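## Task

Scene 1: get the yellow sponge inside the drawer that stands open and push that drawer completely closed, keeping whatever it held before still in it. Cabinets must stay roughly in their original spots. The robot must not topple or finish leaning. The outcome has to hold by itself; anything the robot is still holding in place at the end does not count.

## Robot and tools

ROBOT. A Hello Robot Stretch 3 with one arm: a two-wheeled base (0.33 m long, 0.34 m wide), a lift carriage on a vertical mast, and a telescoping arm that sticks out to the robot's RIGHT, ending in a wrist and a two-finger gripper. The base cannot strafe, so the gripper moves forward or back only by driving. Turning in place pivots about the wheel-axle midpoint, 0.05 m behind the front edge; with the arm in and wrist folded the swept circle has radius 0.28 m, and an unfolded level gripper reaches past it. Loose objects may occasionally get nudged by something outside the robot's control.

FRAMES. Base frame: origin on the floor between the drive wheels, x forward, y left, z up. hand_pose is reported in it, at the point where closed fingertips meet; with all wrist joints at zero its x axis is up, y points back along the arm toward the mast, z toward the rear. Fingertips are round pads 0.04 m wide. The odometry frame is the base frame at scene start; base_odometry heading runs -3.142 to 3.142, positive left, and counts wheel slip as motion.

execute_actions. Argument "actions" is a list holding exactly one action (or empty, which only returns state and images). An action may contain "base", "joints", or both, plus optional "contact_limits"; all parts start at once. "base" holds exactly one command, each an offset from the base's last reported position: {"translate_m": d}, metres, -1 to 1, positive forward; or {"rotate_rad": d}, radians, -3.2 to 3.2, positive counter-clockwise seen from above. "joints" is a single object keyed by joint name, each value an absolute target: lift_m 0 to 1.1 (arm height); arm_m 0 to 0.52 (extension); wrist_yaw_rad -1.345 to 4.42 (0 along the arm, positive toward the front, 3.0 folded over the base); wrist_pitch_rad -1.57 to 0.451 (0 level, negative tips fingers down); wrist_roll_rad -2.911 to 2.911 (0 fingers side by side); gripper_m -0.089 to 0.179 (larger is wider; actual fingertip gap is about 0.007 less when nearly shut and 0.025 less when wide, zero under 0.007); head_pan_rad -3.953 to 1.73 (0 forward, positive left, -1.57 looks along the arm); head_tilt_rad -1.53 to 0.419 (negative down). Done tolerances: 0.004 for lift, arm, gripper; 0.02 for yaw, roll, head; 0.05 for pitch. Any action lasts at most 15 s. Unknown keys or out-of-range numbers reject the whole call with no motion. Omitted joints or base may keep driving toward an earlier target without the status showing it. "contact_limits" accepts only arm_m: a motor_effort percentage 1 to 100 at which the arm halts (contact_stop); smaller is softer, too small halts instantly; it caps holding force until the next action. "cameras" picks from head_camera, nav_camera, wrist_camera, all ([] gives none; omitted or null gives all). If a result reports a stop, the remaining motion calls in that same reply are skipped.

Other tools. wait: seconds 0 to 10, commands nothing, returns state and images. zoom_image: camera plus region [x0, y0, x1, y1] in pixels of that camera's latest full image, at most 504 by 504. finished_scene: scene number 1 or 2; final and irreversible, reports success.

RESULTS. base_status and joint_status: done (for the base, wheels turned the commanded amount even if slipping), off_target (resting away from target and maybe still pushing), contact_stop, time_out, torque_fault; after the last three the old target is dropped. Arm and lift stop on firm contact and go slack until commanded again; a slack lift can sag under load or be pushed up by closing fingers on a surface. Base, wrist and head never stop on contact. A wrist servo pushed hard for several seconds goes limp for 10 s (torque_fault). on_its_own covers joints not in this call; its "held at" is the target, not the position. motor_effort is percent of max, positive toward higher values, peak in brackets; readings carry fixed bias and noise. Effort outside the rest range suggests pushing or carrying. Positive wheel effort pushes forward. base_tilt gives forward/right lean in degrees (about 4 degrees fixed bias). turned_by_wheels and turned_by_imu give rotation since the last result. lidar_m: 12 distances in 30-degree sectors from straight ahead, counter-clockwise (4th left, 7th behind, 10th right), plane 0.17 m up, range 0.15 to 12 m, blind to clear objects and the robot; "-" means nothing. wrist_depth_mm (45 to 1000) and head_depth_mm (280 to 4000, sideways image) are 7x7 median-depth grids from top left.

CAMERAS. head_camera and nav_camera ride on the head and follow pan/tilt; wrist_camera is on the gripper. Calibration intrinsics and T_world_to_cam (base frame to camera) are provided; results list updated ones. Expect small errors, larger for the wrist camera.

GRIPPER. Grip by commanding below the object's width (lower squeezes harder, but a stall guard weakens very hard squeezes). Release by going at least 0.02 above the touch value. Readings don't prove a grasp; check images. To re-squeeze, send a new value.

SPEED. Fast base (0.30 m/s, 1.9 rad/s) only with lift_m below 0.30, arm_m below 0.03, wrist_yaw_rad above 2.54; else 0.10 m/s and 0.63 rad/s.

AVOID. Fold or unfold the wrist only with lift_m 0.32 to 0.95, pitch -0.4, roll near 0; once folded, lift can go to 0.25. Yaw below -0.4 needs pitch -0.5 or lower. Arm pushes against rigid things with the gripper above about 0.45 m can tip the robot, especially with raised contact limits or a repeat push. Don't drive while holding or pushing something fixed; snagging furniture, especially backing up, can tip it. If tilted, reverse in small steps, free the gripper, and lower lift to about 0.2. Avoid drops, slams, hard hits, moving cabinets. The robot keeps its last command while you think, so keep replies short.

Each tool is called after "Emit:" in YAML: its name, and indented under it one key for each argument.

## Session

Emit:
execute_actions:
  actions:
    - {"joints":{"head_tilt_rad":-0.7}}

Scene clock: 0.97 s.
base_odometry: x=+0.000 y=+0.000 heading=+0.000 (m, m, rad; odometry frame)
turned_by_wheels: +0.000 (rad since the last result)
turned_by_imu: +0.000 (rad since the last result)
base_tilt: forward=+0.2 right=+1.8 (deg)
lidar_m: 1.50 1.62 1.62 1.81 1.91 1.34 2.13 3.02 2.63 2.24 1.85 1.35
head_depth_mm: 1322 1385 1540 1712 1628 1383 1203 / 1414 1503 1677 1847 1644 1390 1201 / 2011 2243 2450 2014 1655 1394 1214 / 2074 2302 2434 2032 1667 1404 1217 / 1862 2044 2252 2053 1667 1414 1218 / 1705 1864 2043 2066 1681 1417 1229 / 1583 1714 1848 1957 1697 1424 1230
base_status: not commanded
joint_positions: lift_m=+0.531 arm_m=-0.002 wrist_yaw_rad=+3.121 wrist_pitch_rad=-0.648 wrist_roll_rad=+0.009 gripper_m=+0.037 head_pan_rad=-0.014 head_tilt_rad=-0.691
joint_status: all done
motor_effort: left_wheel=+0(0) right_wheel=+0(0) lift_m=+30(30) arm_m=+1(1) wrist_yaw_rad=-1(1) wrist_pitch_rad=+7(7) wrist_roll_rad=+0(0) gripper_m=+0(0) head_pan_rad=+0(0) head_tilt_rad=-6(47) (%)
hand_pose: x=-0.0173 y=+0.0464 z=+0.4961 quat_wxyz=(+0.233, +0.675, +0.217, +0.665) (m; base frame)
wrist_depth_mm: - - - - - - - / - - - - - - - / - - - - - 998 - / 895 887 870 872 873 871 851 / 783 793 779 782 759 753 757 / 696 703 - 707 683 676 681 / 629 628 - - 612 618 624
pictures: head_camera (sideways: a quarter turn clockwise sets it upright), nav_camera (sideways: a quarter turn counterclockwise sets it upright), wrist_camera
camera_calibration (this result's frames):
head_camera: T_world_to_cam=[[-0.623309, 0.048796, -0.780452, 1.04157], [-0.00141818, 0.997979, 0.063529, -0.0757983], [0.781975, 0.040705, -0.62198, 0.762793], [0, 0, 0, 1]] pos_world=[0.0526304, -0.00622906, 1.29216]
nav_camera: T_world_to_cam=[[0.676098, -0.0518581, 0.734984, -0.920024], [-0.0491533, -0.998472, -0.0252338, 0.0880111], [0.73517, -0.0190663, -0.677615, 0.833598], [0, 0, 0, 1]] pos_world=[0.0135162, 0.0560596, 1.24328]
wrist_camera: T_world_to_cam=[[0.999347, 0.0265677, -0.0244963, 0.0330849], [0.00465579, -0.766873, -0.641783, 0.379886], [-0.0358362, 0.641249, -0.766495, 0.521916], [0, 0, 0, 1]] pos_world=[-0.0161285, -0.0442332, 0.644661]
Images, in order (width x height): head_camera 896x504, nav_camera 672x504, wrist_camera 644x364.

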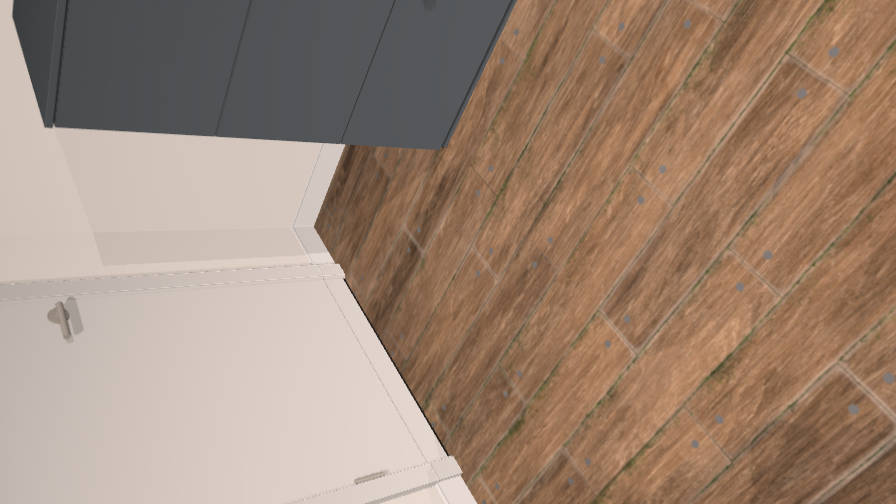

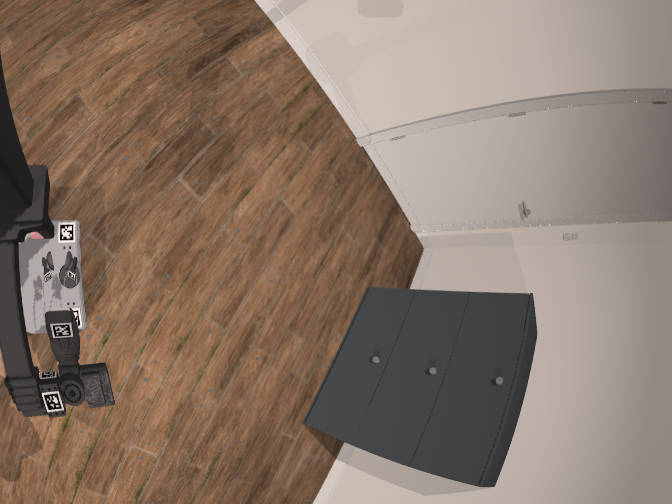

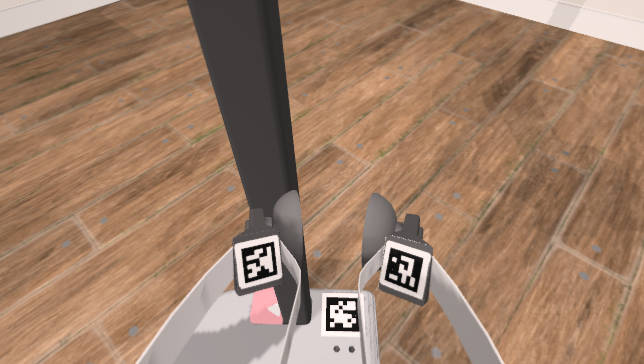

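Emit:
execute_actions:
  actions:
    - {"joints":{"head_pan_rad":-1.9}}
  cameras: ["nav_camera","head_camera"]

Emit:
execute_actions:
  actions:
    - {"joints":{"head_pan_rad":-3.7}}
  cameras: ["nav_camera","head_camera"]

Scene clock: 6.47 s.
base_odometry: x=+0.000 y=+0.000 heading=+0.000 (m, m, rad; odometry frame)
turned_by_wheels: +0.000 (rad since the last result)
turned_by_imu: +0.001 (rad since the last result)
base_tilt: forward=+0.2 right=+1.7 (deg)
lidar_m: 1.51 1.62 1.62 1.81 1.91 1.34 2.13 3.02 2.63 2.24 1.86 1.35
head_depth_mm: 2691 2979 2541 1991 1636 1389 1201 / 2783 3078 2598 2011 1639 1395 1207 / 2762 2766 2601 2013 1660 1404 1212 / 2715 2629 2650 2034 1663 1410 1218 / 3058 3335 2645 2054 1674 1409 1223 / 2759 2920 2691 2059 1677 1418 1227 / 2417 2573 2569 2091 1694 1422 1230
base_status: not commanded
joint_positions: lift_m=+0.531 arm_m=-0.002 wrist_yaw_rad=+3.121 wrist_pitch_rad=-0.648 wrist_roll_rad=+0.009 gripper_m=+0.037 head_pan_rad=-1.893 head_tilt_rad=-0.691
joint_status: all done
motor_effort: left_wheel=+0(0) right_wheel=+0(0) lift_m=+30(29) arm_m=+0(1) wrist_yaw_rad=+0(1) wrist_pitch_rad=+7(7) wrist_roll_rad=+0(0) gripper_m=+0(1) head_pan_rad=-3(34) head_tilt_rad=-6(6) (%)
hand_pose: x=-0.0173 y=+0.0464 z=+0.4961 quat_wxyz=(+0.233, +0.675, +0.217, +0.665) (m; base frame)
wrist_depth_mm: - - - - - - - / - - - - - - - / - - - - 966 990 - / 886 888 884 878 883 841 863 / 788 797 770 765 775 762 763 / 705 701 - 700 666 690 673 / 635 626 - - 630 623 617
pictures: head_camera (sideways: a quarter turn clockwise sets it upright), nav_camera (sideways: a quarter turn counterclockwise sets it upright)
camera_calibration (this result's frames):
head_camera: T_world_to_cam=[[0.235401, 0.579527, -0.780215, 1.03603], [0.951517, -0.300964, 0.063535, -0.0816189], [-0.197997, -0.757344, -0.622276, 0.769156], [0, 0, 0, 1]] pos_world=[-0.0139295, -0.0424541, 1.29214]
nav_camera: T_world_to_cam=[[-0.254304, -0.628892, 0.734727, -0.914013], [-0.936673, 0.349296, -0.0252205, 0.0934077], [-0.240776, -0.694613, -0.677894, 0.839915], [0, 0, 0, 1]] pos_world=[0.0572866, -0.0240275, 1.24328]
Images, in order (width x height): head_camera 896x504, nav_camera 672x504.

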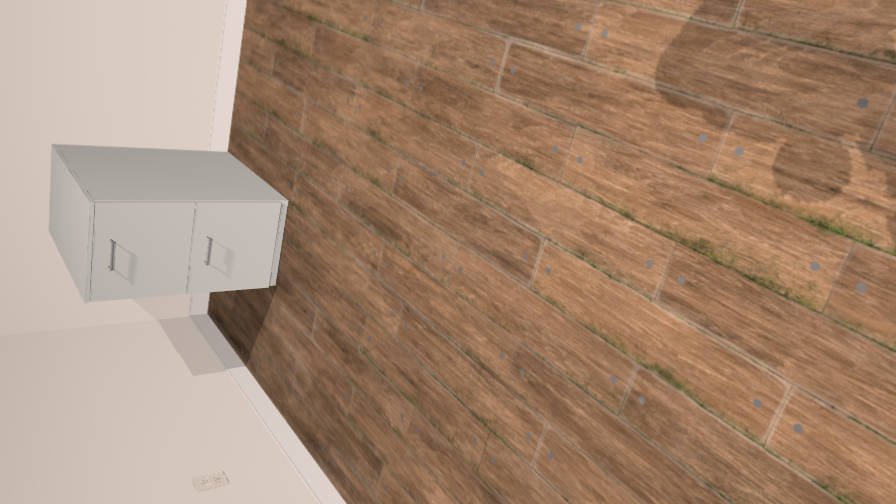

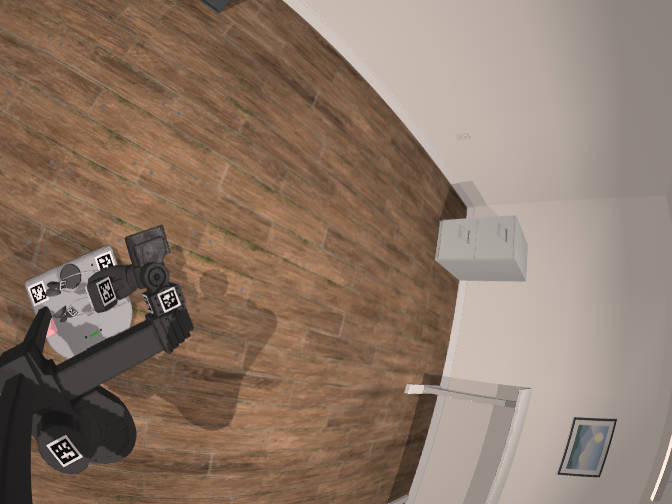

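Scene clock: 7.93 s.
base_odometry: x=+0.000 y=+0.000 heading=+0.000 (m, m, rad; odometry frame)
turned_by_wheels: +0.000 (rad since the last result)
turned_by_imu: +0.000 (rad since the last result)
base_tilt: forward=+0.3 right=+1.8 (deg)
lidar_m: 1.50 1.62 1.62 1.81 1.91 1.34 2.12 3.03 2.63 2.24 1.86 1.35
head_depth_mm: 1610 1786 2010 1981 1633 1380 1224 / 1638 1819 2056 1996 1649 1388 1216 / 1663 1816 2007 1957 1657 1390 1260 / 1698 1816 1493 1695 1655 1409 1263 / 1742 1851 1518 1736 1674 1418 1258 / 1769 1975 1527 1883 1699 1419 1226 / 1798 2018 2289 2010 1698 1424 1238
base_status: not commanded
joint_positions: lift_m=+0.531 arm_m=-0.002 wrist_yaw_rad=+3.121 wrist_pitch_rad=-0.648 wrist_roll_rad=+0.009 gripper_m=+0.037 head_pan_rad=-3.693 head_tilt_rad=-0.691
joint_status: all done
motor_effort: left_wheel=+0(0) right_wheel=-1(1) lift_m=+29(30) arm_m=+0(1) wrist_yaw_rad=+0(1) wrist_pitch_rad=+7(7) wrist_roll_rad=+0(0) gripper_m=+0(1) head_pan_rad=-3(34) head_tilt_rad=-6(6) (%)
hand_pose: x=-0.0173 y=+0.0464 z=+0.4961 quat_wxyz=(+0.233, +0.675, +0.217, +0.665) (m; base frame)
wrist_depth_mm: - - - - - - - / - - - - - - - / - - - 999 - 998 990 / 892 894 900 878 872 862 880 / 792 790 771 766 786 759 752 / 701 687 - 697 666 676 689 / 647 614 - - 628 613 614
pictures: head_camera (sideways: a quarter turn clockwise sets it upright), nav_camera (sideways: a quarter turn counterclockwise sets it upright)
camera_calibration (this result's frames):
head_camera: T_world_to_cam=[[0.510919, -0.360936, -0.780184, 1.03431], [-0.509286, -0.858249, 0.0635357, -0.072709], [-0.692524, 0.364875, -0.622315, 0.772224], [0, 0, 0, 1]] pos_world=[-0.0306925, 0.0291513, 1.29214]
nav_camera: T_world_to_cam=[[-0.554697, 0.39056, 0.734693, -0.912137], [0.552979, 0.832813, -0.0252188, 0.0843185], [-0.621712, 0.392281, -0.67793, 0.842286], [0, 0, 0, 1]] pos_world=[-0.0289264, -0.0443903, 1.24328]
Images, in order (width x height): head_camera 896x504, nav_camera 672x504.

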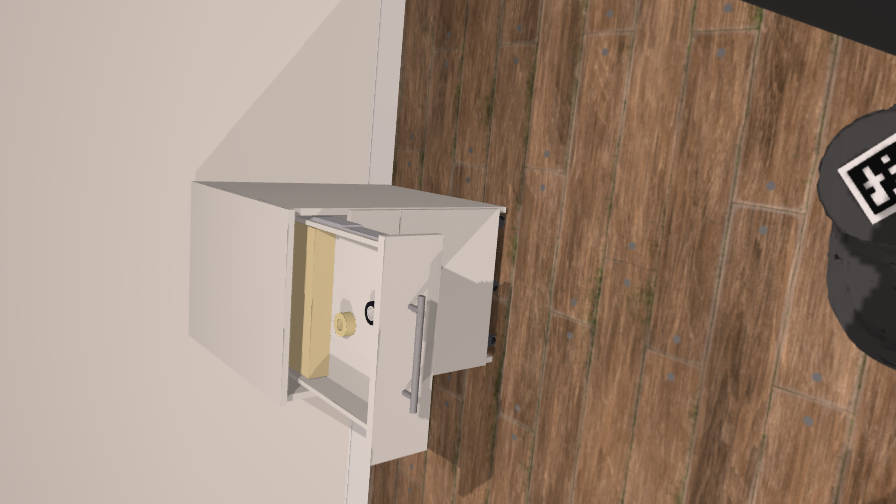

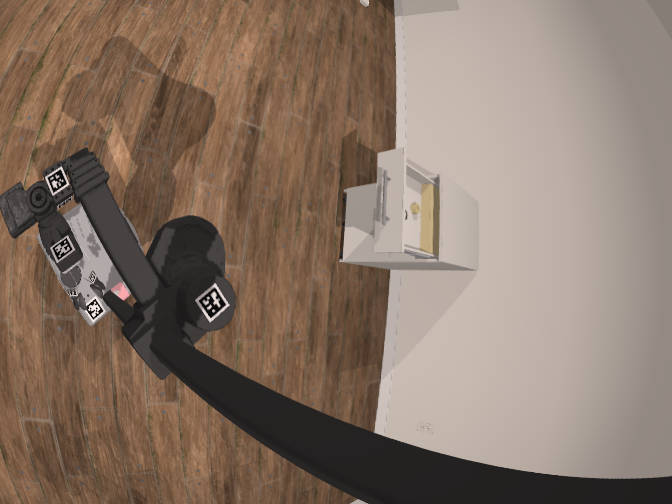

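Emit:
execute_actions:
  actions:
    - {"joints":{"head_pan_rad":-2.75,"head_tilt_rad":-0.4}}
  cameras: ["nav_camera","head_camera"]

Emit:
execute_actions:
  actions:
    - {"joints":{"head_pan_rad":1.5,"head_tilt_rad":-0.6}}
  cameras: ["nav_camera","head_camera"]

Scene clock: 13.40 s.
base_odometry: x=+0.000 y=+0.000 heading=+0.000 (m, m, rad; odometry frame)
turned_by_wheels: +0.000 (rad since the last result)
turned_by_imu: +0.001 (rad since the last result)
base_tilt: forward=+0.3 right=+1.9 (deg)
lidar_m: 1.50 1.63 1.62 1.80 1.92 1.34 2.13 3.02 2.63 2.24 1.86 1.35
head_depth_mm: 2501 2607 2758 2834 2277 1755 1434 / 2849 3021 3201 3171 2299 1766 1435 / 3151 3266 3540 3183 2309 1770 1441 / 2985 3127 3411 3327 2322 1778 1449 / 2844 3034 3243 3315 2352 1792 1457 / 2738 2946 3134 3201 2370 1804 1454 / 2646 2792 2967 3066 2361 1819 1467
base_status: not commanded
joint_positions: lift_m=+0.531 arm_m=-0.002 wrist_yaw_rad=+3.121 wrist_pitch_rad=-0.648 wrist_roll_rad=+0.009 gripper_m=+0.037 head_pan_rad=-2.757 head_tilt_rad=-0.409
joint_status: all done
motor_effort: left_wheel=+0(0) right_wheel=+0(0) lift_m=+30(29) arm_m=+1(0) wrist_yaw_rad=-1(0) wrist_pitch_rad=+7(7) wrist_roll_rad=+0(0) gripper_m=+0(1) head_pan_rad=+3(34) head_tilt_rad=+5(33) (%)
hand_pose: x=-0.0173 y=+0.0464 z=+0.4961 quat_wxyz=(+0.233, +0.675, +0.217, +0.665) (m; base frame)
wrist_depth_mm: - - - - - - - / - - - - - - - / - - - - 987 - - / 909 891 884 873 859 876 870 / 791 778 783 771 783 774 760 / 712 705 - 702 673 696 681 / 634 623 - - 614 623 625
pictures: head_camera (sideways: a quarter turn clockwise sets it upright), nav_camera (sideways: a quarter turn counterclockwise sets it upright)
camera_calibration (this result's frames):
head_camera: T_world_to_cam=[[0.369285, 0.106301, -0.923217, 1.2217], [0.404449, -0.912803, 0.0566772, -0.0693759], [-0.83669, -0.394324, -0.380077, 0.457921], [0, 0, 0, 1]] pos_world=[-0.0399573, -0.0126245, 1.30587]
nav_camera: T_world_to_cam=[[-0.428918, -0.127928, 0.894239, -1.12092], [-0.350007, 0.936131, -0.0339585, 0.101216], [-0.832781, -0.327556, -0.446299, 0.542222], [0, 0, 0, 1]] pos_world=[0.00619824, -0.0605396, 1.2478]
Images, in order (width x height): head_camera 896x504, nav_camera 672x504.

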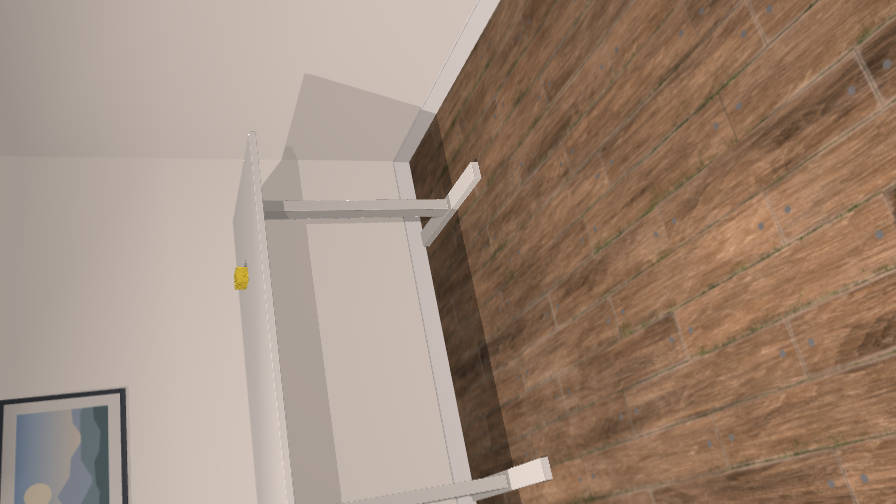

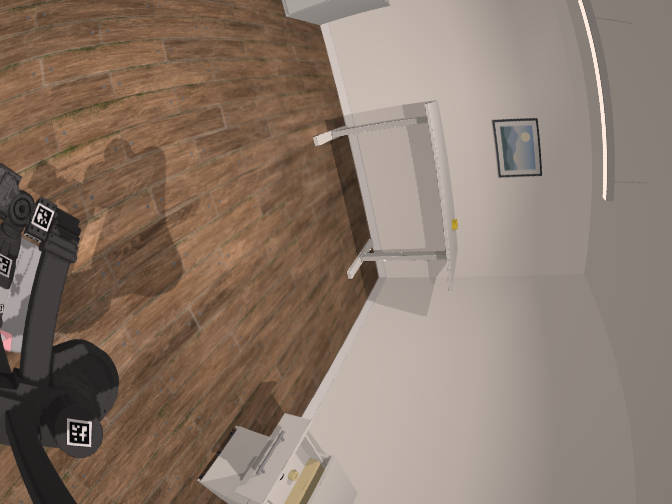

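Scene clock: 15.97 s.
base_odometry: x=+0.000 y=+0.000 heading=+0.000 (m, m, rad; odometry frame)
turned_by_wheels: +0.000 (rad since the last result)
turned_by_imu: +0.001 (rad since the last result)
base_tilt: forward=+0.3 right=+1.8 (deg)
lidar_m: 1.50 1.63 1.62 1.81 1.91 1.34 2.13 3.02 2.63 2.24 1.86 1.35
head_depth_mm: 1461 1574 1728 1904 1799 1486 1260 / 1548 1674 1867 2056 1812 1490 1269 / 1648 1804 2006 2167 1814 1494 1271 / 1779 1969 2187 2296 1833 1505 1282 / 1928 2132 2395 2359 1852 1516 1285 / 2080 2260 2451 2372 1856 1520 1287 / 1969 2082 2235 2292 1863 1563 -
base_status: not commanded
joint_positions: lift_m=+0.531 arm_m=-0.002 wrist_yaw_rad=+3.121 wrist_pitch_rad=-0.648 wrist_roll_rad=+0.009 gripper_m=+0.037 head_pan_rad=+1.493 head_tilt_rad=-0.592
joint_status: all done
motor_effort: left_wheel=+0(0) right_wheel=+0(1) lift_m=+29(30) arm_m=+0(1) wrist_yaw_rad=+0(0) wrist_pitch_rad=+6(7) wrist_roll_rad=+0(0) gripper_m=+0(0) head_pan_rad=+3(35) head_tilt_rad=-5(29) (%)
hand_pose: x=-0.0173 y=+0.0464 z=+0.4961 quat_wxyz=(+0.233, +0.675, +0.217, +0.665) (m; base frame)
wrist_depth_mm: - - - - - - - / - - - - - - - / - - - - - 977 - / 928 875 879 893 871 878 843 / 789 788 768 774 787 748 757 / 700 698 - 711 667 679 668 / 632 621 - - 632 626 609
pictures: head_camera (sideways: a quarter turn clockwise sets it upright), nav_camera (sideways: a quarter turn counterclockwise sets it upright)
camera_calibration (this result's frames):
head_camera: T_world_to_cam=[[-0.0822236, -0.539434, -0.838003, 1.1133], [-0.99652, 0.0560663, 0.0616864, -0.0673372], [0.013708, 0.840159, -0.542167, 0.663646], [0, 0, 0, 1]] pos_world=[0.0153397, 0.046761, 1.29691]
nav_camera: T_world_to_cam=[[0.0889739, 0.596122, 0.797948, -0.998513], [0.993513, -0.110075, -0.0285464, 0.0859669], [0.0708171, 0.795312, -0.602049, 0.739355], [0, 0, 0, 1]] pos_world=[-0.0489266, 0.0166807, 1.24434]
Images, in order (width x height): head_camera 896x504, nav_camera 672x504.

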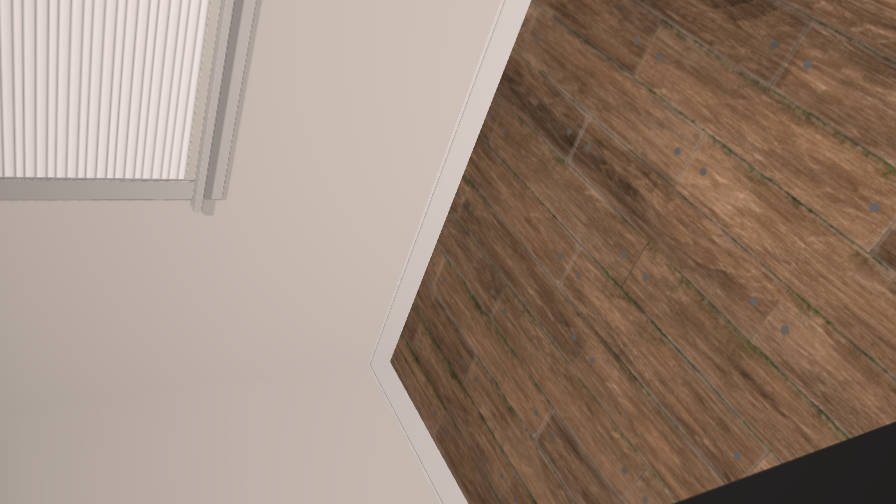

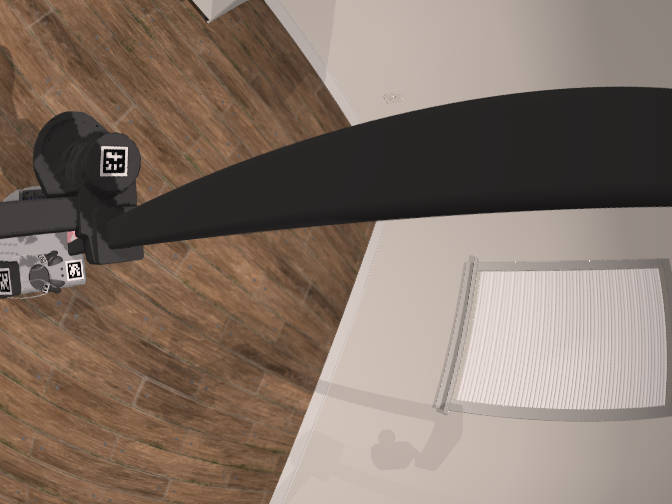

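Emit:
execute_actions:
  actions:
    - {"base":{"rotate_rad":-2.795},"joints":{"lift_m":0.27,"head_pan_rad":0,"head_tilt_rad":-0.5}}
  cameras: []

Emit:
execute_actions:
  actions:
    - {"base":{"translate_m":1.0}}
  cameras: []

Emit:
execute_actions:
  actions:
    - {"base":{"translate_m":1.0}}

Scene clock: 44.23 s.
base_odometry: x=+0.000 y=+0.000 heading=-2.795 (m, m, rad; odometry frame)
turned_by_wheels: -2.795 (rad since the last result)
turned_by_imu: -2.799 (rad since the last result)
base_tilt: forward=+0.3 right=+1.7 (deg)
lidar_m: 2.81 3.13 2.54 1.90 1.37 1.42 1.67 1.62 1.70 1.96 1.34 1.37
head_depth_mm: 2448 2606 2763 2646 2002 1597 1329 / 2798 2974 3192 2655 1996 1607 1337 / 3069 3312 3519 2693 2031 1608 1341 / 2978 3117 3439 2702 2020 1608 1351 / 2879 3014 3367 2737 2049 1632 1355 / 2773 2893 3178 2752 2050 1631 1364 / 2646 2782 3062 2686 2074 1648 1361
base_status: done
joint_positions: lift_m=+0.270 arm_m=-0.002 wrist_yaw_rad=+3.121 wrist_pitch_rad=-0.648 wrist_roll_rad=+0.009 gripper_m=+0.037 head_pan_rad=+0.007 head_tilt_rad=-0.507
joint_status: all done
motor_effort: left_wheel=+1(6) right_wheel=-3(11) lift_m=+22(26) arm_m=+0(0) wrist_yaw_rad=-1(1) wrist_pitch_rad=+7(7) wrist_roll_rad=+0(0) gripper_m=-1(0) head_pan_rad=-2(34) head_tilt_rad=+4(18) (%)
hand_pose: x=-0.0173 y=+0.0463 z=+0.2351 quat_wxyz=(+0.233, +0.675, +0.217, +0.665) (m; base frame)
wrist_depth_mm: 916 898 - 869 860 840 843 / 725 739 715 703 695 698 689 / 612 599 616 600 589 600 582 / 524 541 - - 521 506 504 / 480 - - - 457 446 447 / - - - - - 404 402 / - - - - 365 365 362
pictures: none
No camera images: the call's "cameras" was empty. Leave "cameras" out to get every camera's image.

Scene clock: 49.33 s.
base_odometry: x=-0.940 y=-0.340 heading=-2.795 (m, m, rad; odometry frame)
turned_by_wheels: +0.000 (rad since the last result)
turned_by_imu: +0.005 (rad since the last result)
base_tilt: forward=+0.3 right=+1.8 (deg)
lidar_m: 2.03 1.83 2.13 2.29 2.35 2.03 2.57 2.50 1.97 0.89 1.15 1.51
head_depth_mm: 1861 1973 2092 2235 1979 1593 1333 / 2114 2244 2434 2499 2000 1602 1337 / 2205 2350 2625 2580 2008 1613 1344 / 2137 2211 2458 2579 2033 1620 1351 / 2046 2116 2384 2526 2044 1635 1349 / 1962 2042 2277 2450 2064 1630 1362 / 1889 1993 2176 2359 2064 1643 1365
base_status: done
joint_positions: lift_m=+0.270 arm_m=-0.002 wrist_yaw_rad=+3.121 wrist_pitch_rad=-0.648 wrist_roll_rad=+0.009 gripper_m=+0.037 head_pan_rad=+0.007 head_tilt_rad=-0.506
joint_status: not commanded
motor_effort: left_wheel=+1(7) right_wheel=-3(8) lift_m=+22(22) arm_m=-1(0) wrist_yaw_rad=-1(1) wrist_pitch_rad=+7(7) wrist_roll_rad=+0(0) gripper_m=-1(0) head_pan_rad=-3(3) head_tilt_rad=+3(4) (%)
hand_pose: x=-0.0173 y=+0.0463 z=+0.2351 quat_wxyz=(+0.233, +0.675, +0.217, +0.665) (m; base frame)
wrist_depth_mm: 904 898 - 867 885 841 822 / 733 738 723 710 710 698 688 / 614 608 597 602 595 582 588 / 521 540 - - 512 506 509 / 475 - - - 458 452 447 / - - - - - 401 401 / - - - - 361 362 363
pictures: none
No camera images: the call's "cameras" was empty. Leave "cameras" out to get every camera's image.

Scene clock: 54.43 s.
base_odometry: x=-1.881 y=-0.680 heading=-2.795 (m, m, rad; odometry frame)
turned_by_wheels: +0.000 (rad since the last result)
turned_by_imu: +0.005 (rad since the last result)
base_tilt: forward=+0.2 right=+1.9 (deg)
lidar_m: 1.03 1.37 1.19 2.02 2.82 2.89 3.38 1.30 1.21 1.00 0.97 1.02
head_depth_mm: 1251 1328 1386 1450 1611 1583 1333 / 1375 1486 1523 835 1863 1601 1333 / 1333 1445 1082 796 1870 1566 1316 / 1281 1382 1093 764 1734 1573 1346 / 1229 1329 1108 734 1713 1629 1355 / 1182 1266 1120 739 1621 1643 1362 / 1137 1221 1143 747 1542 1609 1364
base_status: done
joint_positions: lift_m=+0.270 arm_m=-0.002 wrist_yaw_rad=+3.121 wrist_pitch_rad=-0.648 wrist_roll_rad=+0.009 gripper_m=+0.037 head_pan_rad=+0.007 head_tilt_rad=-0.506
joint_status: not commanded
motor_effort: left_wheel=+1(7) right_wheel=-2(6) lift_m=+22(21) arm_m=+0(1) wrist_yaw_rad=-1(1) wrist_pitch_rad=+7(7) wrist_roll_rad=+0(0) gripper_m=-1(0) head_pan_rad=-3(3) head_tilt_rad=+3(3) (%)
hand_pose: x=-0.0173 y=+0.0463 z=+0.2351 quat_wxyz=(+0.233, +0.675, +0.217, +0.665) (m; base frame)
wrist_depth_mm: 916 900 - 885 890 864 852 / 721 729 711 711 706 700 687 / 609 615 610 596 616 602 589 / 531 538 - - 521 511 504 / 475 - - - 455 446 441 / - - - - - 405 404 / - - - - 365 364 358
pictures: head_camera (sideways: a quarter turn clockwise sets it upright), nav_camera (sideways: a quarter turn counterclockwise sets it upright), wrist_camera
camera_calibration (this result's frames):
head_camera: T_world_to_cam=[[-0.470305, 0.0366592, -0.881742, 1.17271], [-0.0339416, 0.997646, 0.0595819, -0.070476], [0.881851, 0.0579494, -0.467954, 0.56179], [0, 0, 0, 1]] pos_world=[0.0537244, -0.00523595, 1.30112]
nav_camera: T_world_to_cam=[[0.530598, -0.0385515, 0.846746, -1.06483], [-0.0227796, -0.999253, -0.0312205, 0.095651], [0.847317, -0.00272296, -0.53108, 0.642287], [0, 0, 0, 1]] pos_world=[0.0229535, 0.0562778, 1.24573]
wrist_camera: T_world_to_cam=[[0.999347, 0.0265566, -0.0245169, 0.0267008], [0.00464985, -0.767155, -0.641445, 0.212233], [-0.0358429, 0.640912, -0.766777, 0.322003], [0, 0, 0, 1]] pos_world=[-0.0161287, -0.0442687, 0.383695]
Images, in order (width x height): head_camera 896x504, nav_camera 672x504, wrist_camera 644x364.

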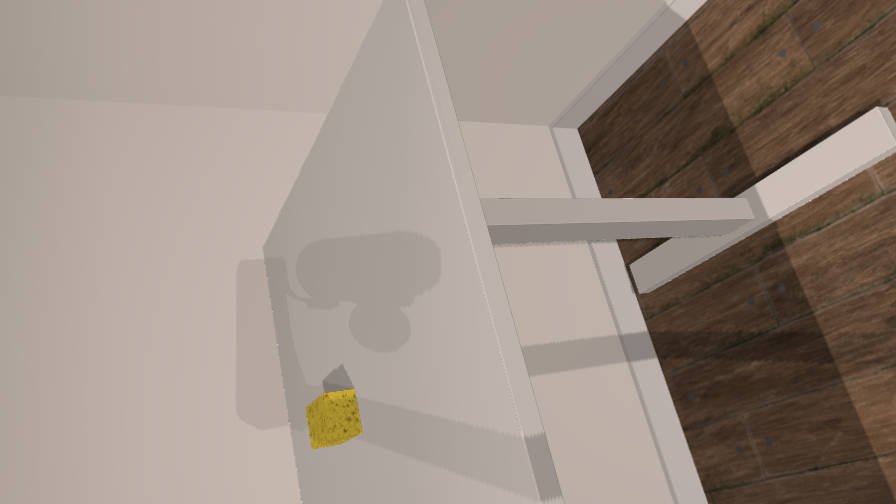

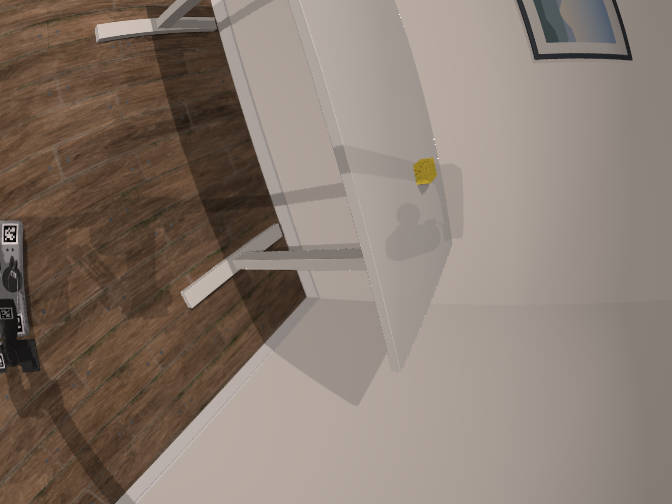

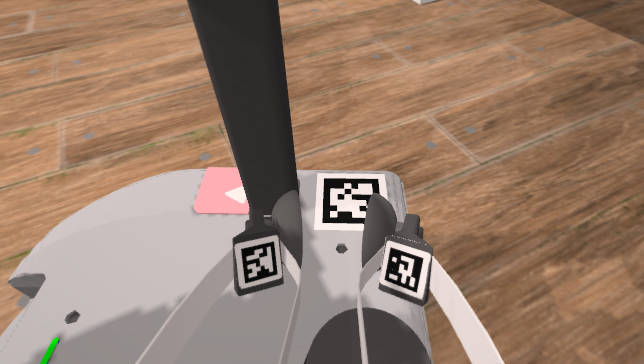

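Emit:
execute_actions:
  actions:
    - {"base":{"translate_m":0.42}}
  cameras: []

Emit:
execute_actions:
  actions:
    - {"base":{"rotate_rad":2.05},"joints":{"head_pan_rad":-1.57,"head_tilt_rad":-0.7}}

Scene clock: 69.50 s.
base_odometry: x=-2.276 y=-0.823 heading=-2.795 (m, m, rad; odometry frame)
turned_by_wheels: +0.000 (rad since the last result)
turned_by_imu: +0.003 (rad since the last result)
base_tilt: forward=+0.3 right=+1.8 (deg)
lidar_m: 0.61 1.00 1.05 1.09 2.11 3.12 3.66 1.52 1.06 0.80 0.78 0.82
head_depth_mm: 997 1059 1125 1171 532 428 384 / 1006 1096 1200 718 536 430 367 / 967 1043 1134 719 541 432 360 / 924 999 1048 727 544 434 361 / 885 955 1013 733 547 436 363 / 852 915 973 741 551 439 364 / 821 881 938 747 554 441 365
base_status: done
joint_positions: lift_m=+0.270 arm_m=-0.002 wrist_yaw_rad=+3.121 wrist_pitch_rad=-0.648 wrist_roll_rad=+0.009 gripper_m=+0.037 head_pan_rad=+0.007 head_tilt_rad=-0.506
joint_status: not commanded
motor_effort: left_wheel=+1(7) right_wheel=-2(7) lift_m=+22(22) arm_m=+1(0) wrist_yaw_rad=+0(1) wrist_pitch_rad=+7(7) wrist_roll_rad=+0(0) gripper_m=+0(0) head_pan_rad=-3(3) head_tilt_rad=+3(4) (%)
hand_pose: x=-0.0173 y=+0.0463 z=+0.2351 quat_wxyz=(+0.233, +0.675, +0.217, +0.665) (m; base frame)
wrist_depth_mm: 911 879 - 882 859 845 857 / 742 704 713 713 713 691 686 / 615 605 602 595 591 588 591 / 532 539 - - 526 507 515 / 470 - - - 451 449 447 / - - - - - 405 401 / - - - - 364 360 365
pictures: none
No camera images: the call's "cameras" was empty. Leave "cameras" out to get every camera's image.

Scene clock: 71.97 s.
base_odometry: x=-2.276 y=-0.823 heading=-0.745 (m, m, rad; odometry frame)
turned_by_wheels: +2.050 (rad since the last result)
turned_by_imu: +2.052 (rad since the last result)
base_tilt: forward=+0.2 right=+1.8 (deg)
lidar_m: 2.11 3.07 3.44 1.52 1.14 0.82 0.78 0.80 0.61 1.00 1.04 1.09
head_depth_mm: 850 901 673 524 430 364 1132 / 851 904 677 529 432 366 1185 / 854 910 648 532 435 368 1186 / 857 919 652 536 437 369 1193 / 860 926 698 540 440 371 1198 / 860 928 704 544 443 373 1206 / 863 931 713 547 445 375 1204
base_status: done
joint_positions: lift_m=+0.270 arm_m=-0.002 wrist_yaw_rad=+3.121 wrist_pitch_rad=-0.648 wrist_roll_rad=+0.009 gripper_m=+0.037 head_pan_rad=-1.563 head_tilt_rad=-0.692
joint_status: all done
motor_effort: left_wheel=-2(7) right_wheel=+2(13) lift_m=+21(21) arm_m=+0(0) wrist_yaw_rad=+0(0) wrist_pitch_rad=+7(7) wrist_roll_rad=+0(0) gripper_m=+0(0) head_pan_rad=-2(33) head_tilt_rad=-5(27) (%)
hand_pose: x=-0.0173 y=+0.0462 z=+0.2351 quat_wxyz=(+0.233, +0.675, +0.217, +0.665) (m; base frame)
wrist_depth_mm: 846 890 - 866 869 838 854 / 720 723 729 714 696 688 690 / 611 613 602 593 597 597 584 / 531 543 - - 519 510 503 / 474 - - - 456 452 449 / - - - - - 400 399 / - - - - 367 363 361
pictures: head_camera (sideways: a quarter turn clockwise sets it upright), nav_camera (sideways: a quarter turn counterclockwise sets it upright), wrist_camera
camera_calibration (this result's frames):
head_camera: T_world_to_cam=[[0.0350597, 0.62492, -0.779901, 1.03684], [0.997706, 0.0233274, 0.0635428, -0.0819108], [0.0579023, -0.78034, -0.622669, 0.768106], [0, 0, 0, 1]] pos_world=[0.000896548, -0.0466476, 1.29211]
nav_camera: T_world_to_cam=[[-0.0369595, -0.677725, 0.734386, -0.914895], [-0.999313, 0.0271871, -0.0252029, 0.0937669], [-0.00288516, -0.734813, -0.678264, 0.838944], [0, 0, 0, 1]] pos_world=[0.0623089, -0.00612881, 1.24327]
wrist_camera: T_world_to_cam=[[0.999347, 0.0265551, -0.0245192, 0.0267021], [0.00464871, -0.767182, -0.641413, 0.212197], [-0.0358434, 0.64088, -0.766804, 0.322024], [0, 0, 0, 1]] pos_world=[-0.0161287, -0.0442938, 0.38369]
Images, in order (width x height): head_camera 896x504, nav_camera 672x504, wrist_camera 644x364.

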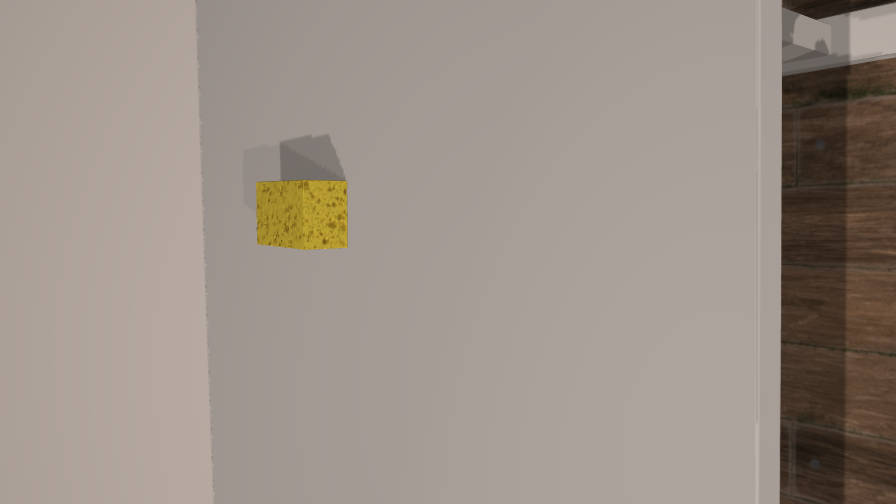

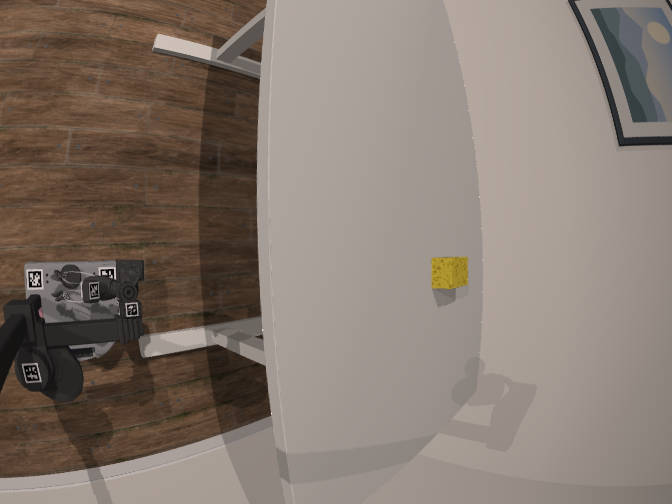

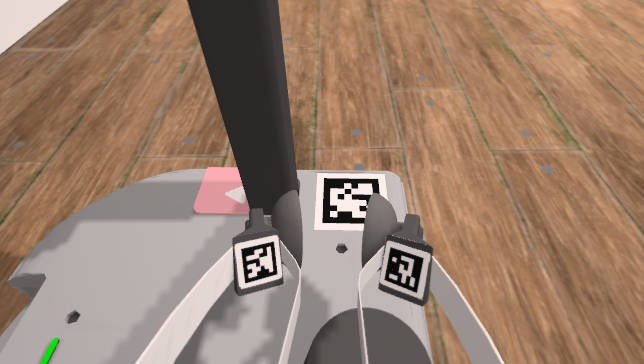

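Emit:
execute_actions:
  actions:
    - {"base":{"rotate_rad":1.3}}
  cameras: []

Emit:
execute_actions:
  actions:
    - {"joints":{"lift_m":0.9,"wrist_pitch_rad":-0.4}}
  cameras: []

Emit:
execute_actions:
  actions:
    - {"joints":{"wrist_yaw_rad":0,"gripper_m":0.15}}
  cameras: []

Emit:
execute_actions:
  actions:
    - {"joints":{"lift_m":1.09}}
  cameras: ["nav_camera"]

Scene clock: 89.03 s.
base_odometry: x=-2.276 y=-0.823 heading=+0.555 (m, m, rad; odometry frame)
turned_by_wheels: +1.300 (rad since the last result)
turned_by_imu: +1.302 (rad since the last result)
base_tilt: forward=+0.3 right=+1.7 (deg)
lidar_m: 3.74 1.52 0.93 0.78 0.78 0.88 0.61 1.01 1.11 1.09 2.98 3.27
head_depth_mm: 1715 939 672 524 1521 1390 1200 / 2059 951 678 1838 1565 1391 1211 / 2475 963 763 2020 1655 1400 1213 / 2592 1042 2322 2031 1658 1403 1218 / 2605 2145 2452 2063 1672 1413 1221 / 2538 2855 2663 2075 1682 1425 1229 / 2501 2765 2684 2070 1698 1428 1232
base_status: done
joint_positions: lift_m=+0.270 arm_m=-0.002 wrist_yaw_rad=+3.121 wrist_pitch_rad=-0.648 wrist_roll_rad=+0.009 gripper_m=+0.037 head_pan_rad=-1.563 head_tilt_rad=-0.692
joint_status: not commanded
motor_effort: left_wheel=-2(7) right_wheel=+2(12) lift_m=+22(22) arm_m=+0(0) wrist_yaw_rad=-1(0) wrist_pitch_rad=+7(7) wrist_roll_rad=+0(0) gripper_m=+0(0) head_pan_rad=-2(3) head_tilt_rad=-5(6) (%)
hand_pose: x=-0.0173 y=+0.0462 z=+0.2351 quat_wxyz=(+0.233, +0.675, +0.217, +0.665) (m; base frame)
wrist_depth_mm: 705 746 - 832 860 864 858 / 735 725 711 712 702 691 706 / 607 611 603 604 579 582 584 / 519 539 - - 517 510 501 / 433 - - - 451 446 446 / - - - - - 401 401 / - - - - 367 366 364
pictures: none
No camera images: the call's "cameras" was empty. Leave "cameras" out to get every camera's image.

Scene clock: 93.67 s.
base_odometry: x=-2.276 y=-0.823 heading=+0.555 (m, m, rad; odometry frame)
turned_by_wheels: +0.000 (rad since the last result)
turned_by_imu: +0.001 (rad since the last result)
base_tilt: forward=+0.3 right=+1.8 (deg)
lidar_m: 3.75 1.52 0.93 0.78 0.78 0.88 0.61 1.01 1.11 1.09 2.97 3.28
head_depth_mm: 1721 937 672 525 1516 1387 1199 / 2057 948 679 1839 1563 1391 1204 / 2484 962 764 2027 1664 1398 1212 / 2603 1039 2336 2037 1662 1409 1229 / 2599 2148 2443 2056 1677 1415 1221 / 2541 2858 2664 2062 1675 1424 1222 / 2511 2764 2685 2081 1690 1427 1233
base_status: not commanded
joint_positions: lift_m=+0.702 arm_m=-0.002 wrist_yaw_rad=+3.121 wrist_pitch_rad=-0.418 wrist_roll_rad=+0.009 gripper_m=+0.037 head_pan_rad=-1.563 head_tilt_rad=-0.692
joint_status: lift_m contact_stop (moved +0.431 of +0.630); the others done
on_its_own: lift_m is slack since a contact_stop, until your next command for it (your +0.900 is given up)
motor_effort: left_wheel=-3(4) right_wheel=+0(2) lift_m=+29(63) arm_m=+0(0) wrist_yaw_rad=+0(0) wrist_pitch_rad=+11(12) wrist_roll_rad=+0(0) gripper_m=+0(1) head_pan_rad=-2(2) head_tilt_rad=-6(6) (%)
hand_pose: x=-0.0166 y=+0.0809 z=+0.7143 quat_wxyz=(+0.155, +0.696, +0.139, +0.687) (m; base frame)
wrist_depth_mm: 664 715 - 801 861 935 - / 723 758 - 864 934 - - / 771 829 - 968 - - - / 831 901 949 - - - - / 906 - - - - - - / 984 - - - - - - / 910 892 887 893 909 902 893
pictures: none
No camera images: the call's "cameras" was empty. Leave "cameras" out to get every camera's image.

not run: a stop came earlier in this reply.

not run: a stop came earlier in this reply.

Emit:
execute_actions:
  actions:
    - {"joints":{"lift_m":0.66,"head_tilt_rad":-1.3}}

Scene clock: 99.43 s.
base_odometry: x=-2.276 y=-0.823 heading=+0.555 (m, m, rad; odometry frame)
turned_by_wheels: +0.000 (rad since the last result)
turned_by_imu: +0.001 (rad since the last result)
base_tilt: forward=+0.4 right=+1.8 (deg)
lidar_m: 3.76 1.52 0.93 0.78 0.78 0.88 0.61 1.00 1.11 1.09 2.97 3.28
head_depth_mm: 1268 1462 1370 - - - - / 1561 1456 1381 - 1251 - 1121 / 1571 1460 1390 1338 - - 1116 / 1590 1475 1392 - 1257 1192 1126 / 1589 1494 1409 1330 1253 1192 1137 / 1601 1503 1407 1337 1259 1193 1138 / 1613 1513 1419 1342 1273 1206 1147
base_status: not commanded
joint_positions: lift_m=+0.660 arm_m=-0.002 wrist_yaw_rad=+3.121 wrist_pitch_rad=-0.418 wrist_roll_rad=+0.009 gripper_m=+0.037 head_pan_rad=-1.563 head_tilt_rad=-1.284
joint_status: all done
motor_effort: left_wheel=-2(3) right_wheel=+2(2) lift_m=+21(27) arm_m=+0(0) wrist_yaw_rad=+0(1) wrist_pitch_rad=+11(11) wrist_roll_rad=+0(0) gripper_m=-2(0) head_pan_rad=-2(2) head_tilt_rad=-10(50) (%)
hand_pose: x=-0.0166 y=+0.0809 z=+0.6730 quat_wxyz=(+0.155, +0.696, +0.139, +0.687) (m; base frame)
wrist_depth_mm: 661 698 - 812 855 953 - / 719 770 - 860 945 - - / 748 840 - 978 - - - / 833 917 977 - - - - / 926 982 - - - - - / 963 955 - 960 950 996 - / 845 848 850 853 833 835 862
pictures: head_camera (sideways: a quarter turn clockwise sets it upright), nav_camera (sideways: a quarter turn counterclockwise sets it upright), wrist_camera
camera_calibration (this result's frames):
head_camera: T_world_to_cam=[[0.0328162, 0.953922, -0.298254, 0.409376], [0.997998, -0.015134, 0.0614035, -0.0790779], [0.0540604, -0.299672, -0.952509, 1.19692], [0, 0, 0, 1]] pos_world=[0.000779511, -0.0330253, 1.26703]
nav_camera: T_world_to_cam=[[-0.03499, -0.972319, 0.231021, -0.259198], [-0.999364, 0.0356339, -0.00138578, 0.0627493], [-0.00688478, -0.230923, -0.972948, 1.22196], [0, 0, 0, 1]] pos_world=[0.062053, 0.0279188, 1.24887]
wrist_camera: T_world_to_cam=[[0.999434, 0.0309823, -0.0131068, 0.0277826], [0.00813083, -0.600533, -0.799559, 0.612702], [-0.0326433, 0.799, -0.600445, 0.510915], [0, 0, 0, 1]] pos_world=[-0.0160707, -0.0411338, 0.797032]
Images, in order (width x height): head_camera 896x504, nav_camera 672x504, wrist_camera 644x364.

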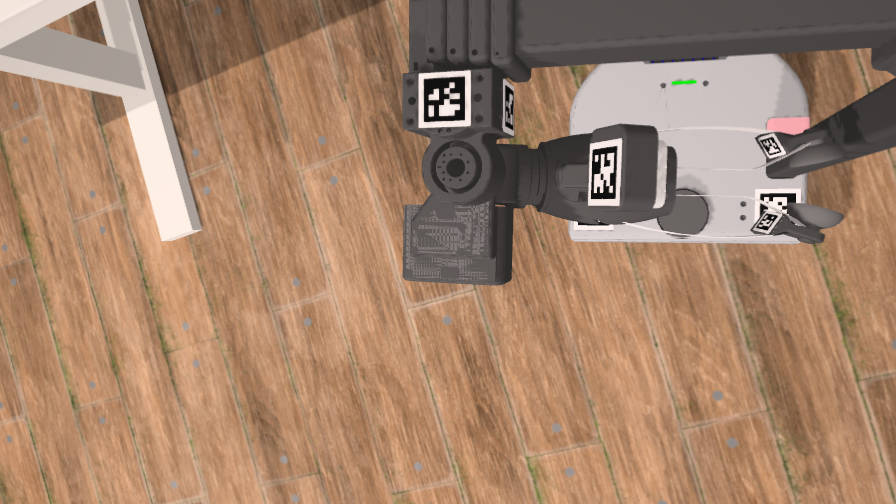

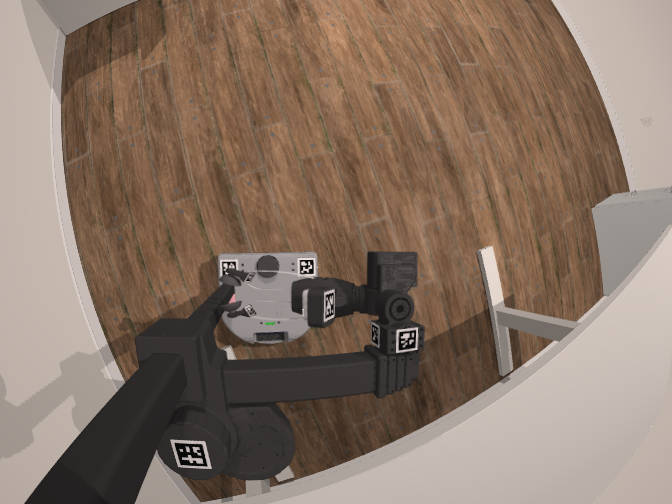

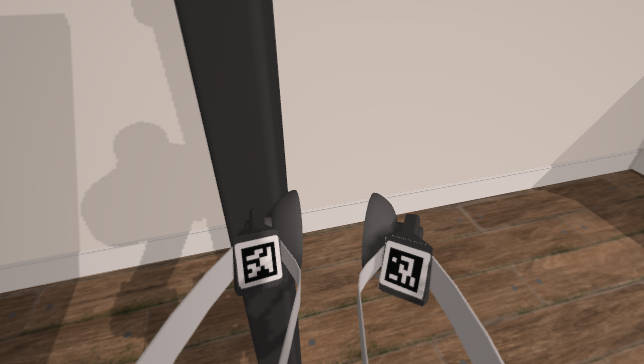

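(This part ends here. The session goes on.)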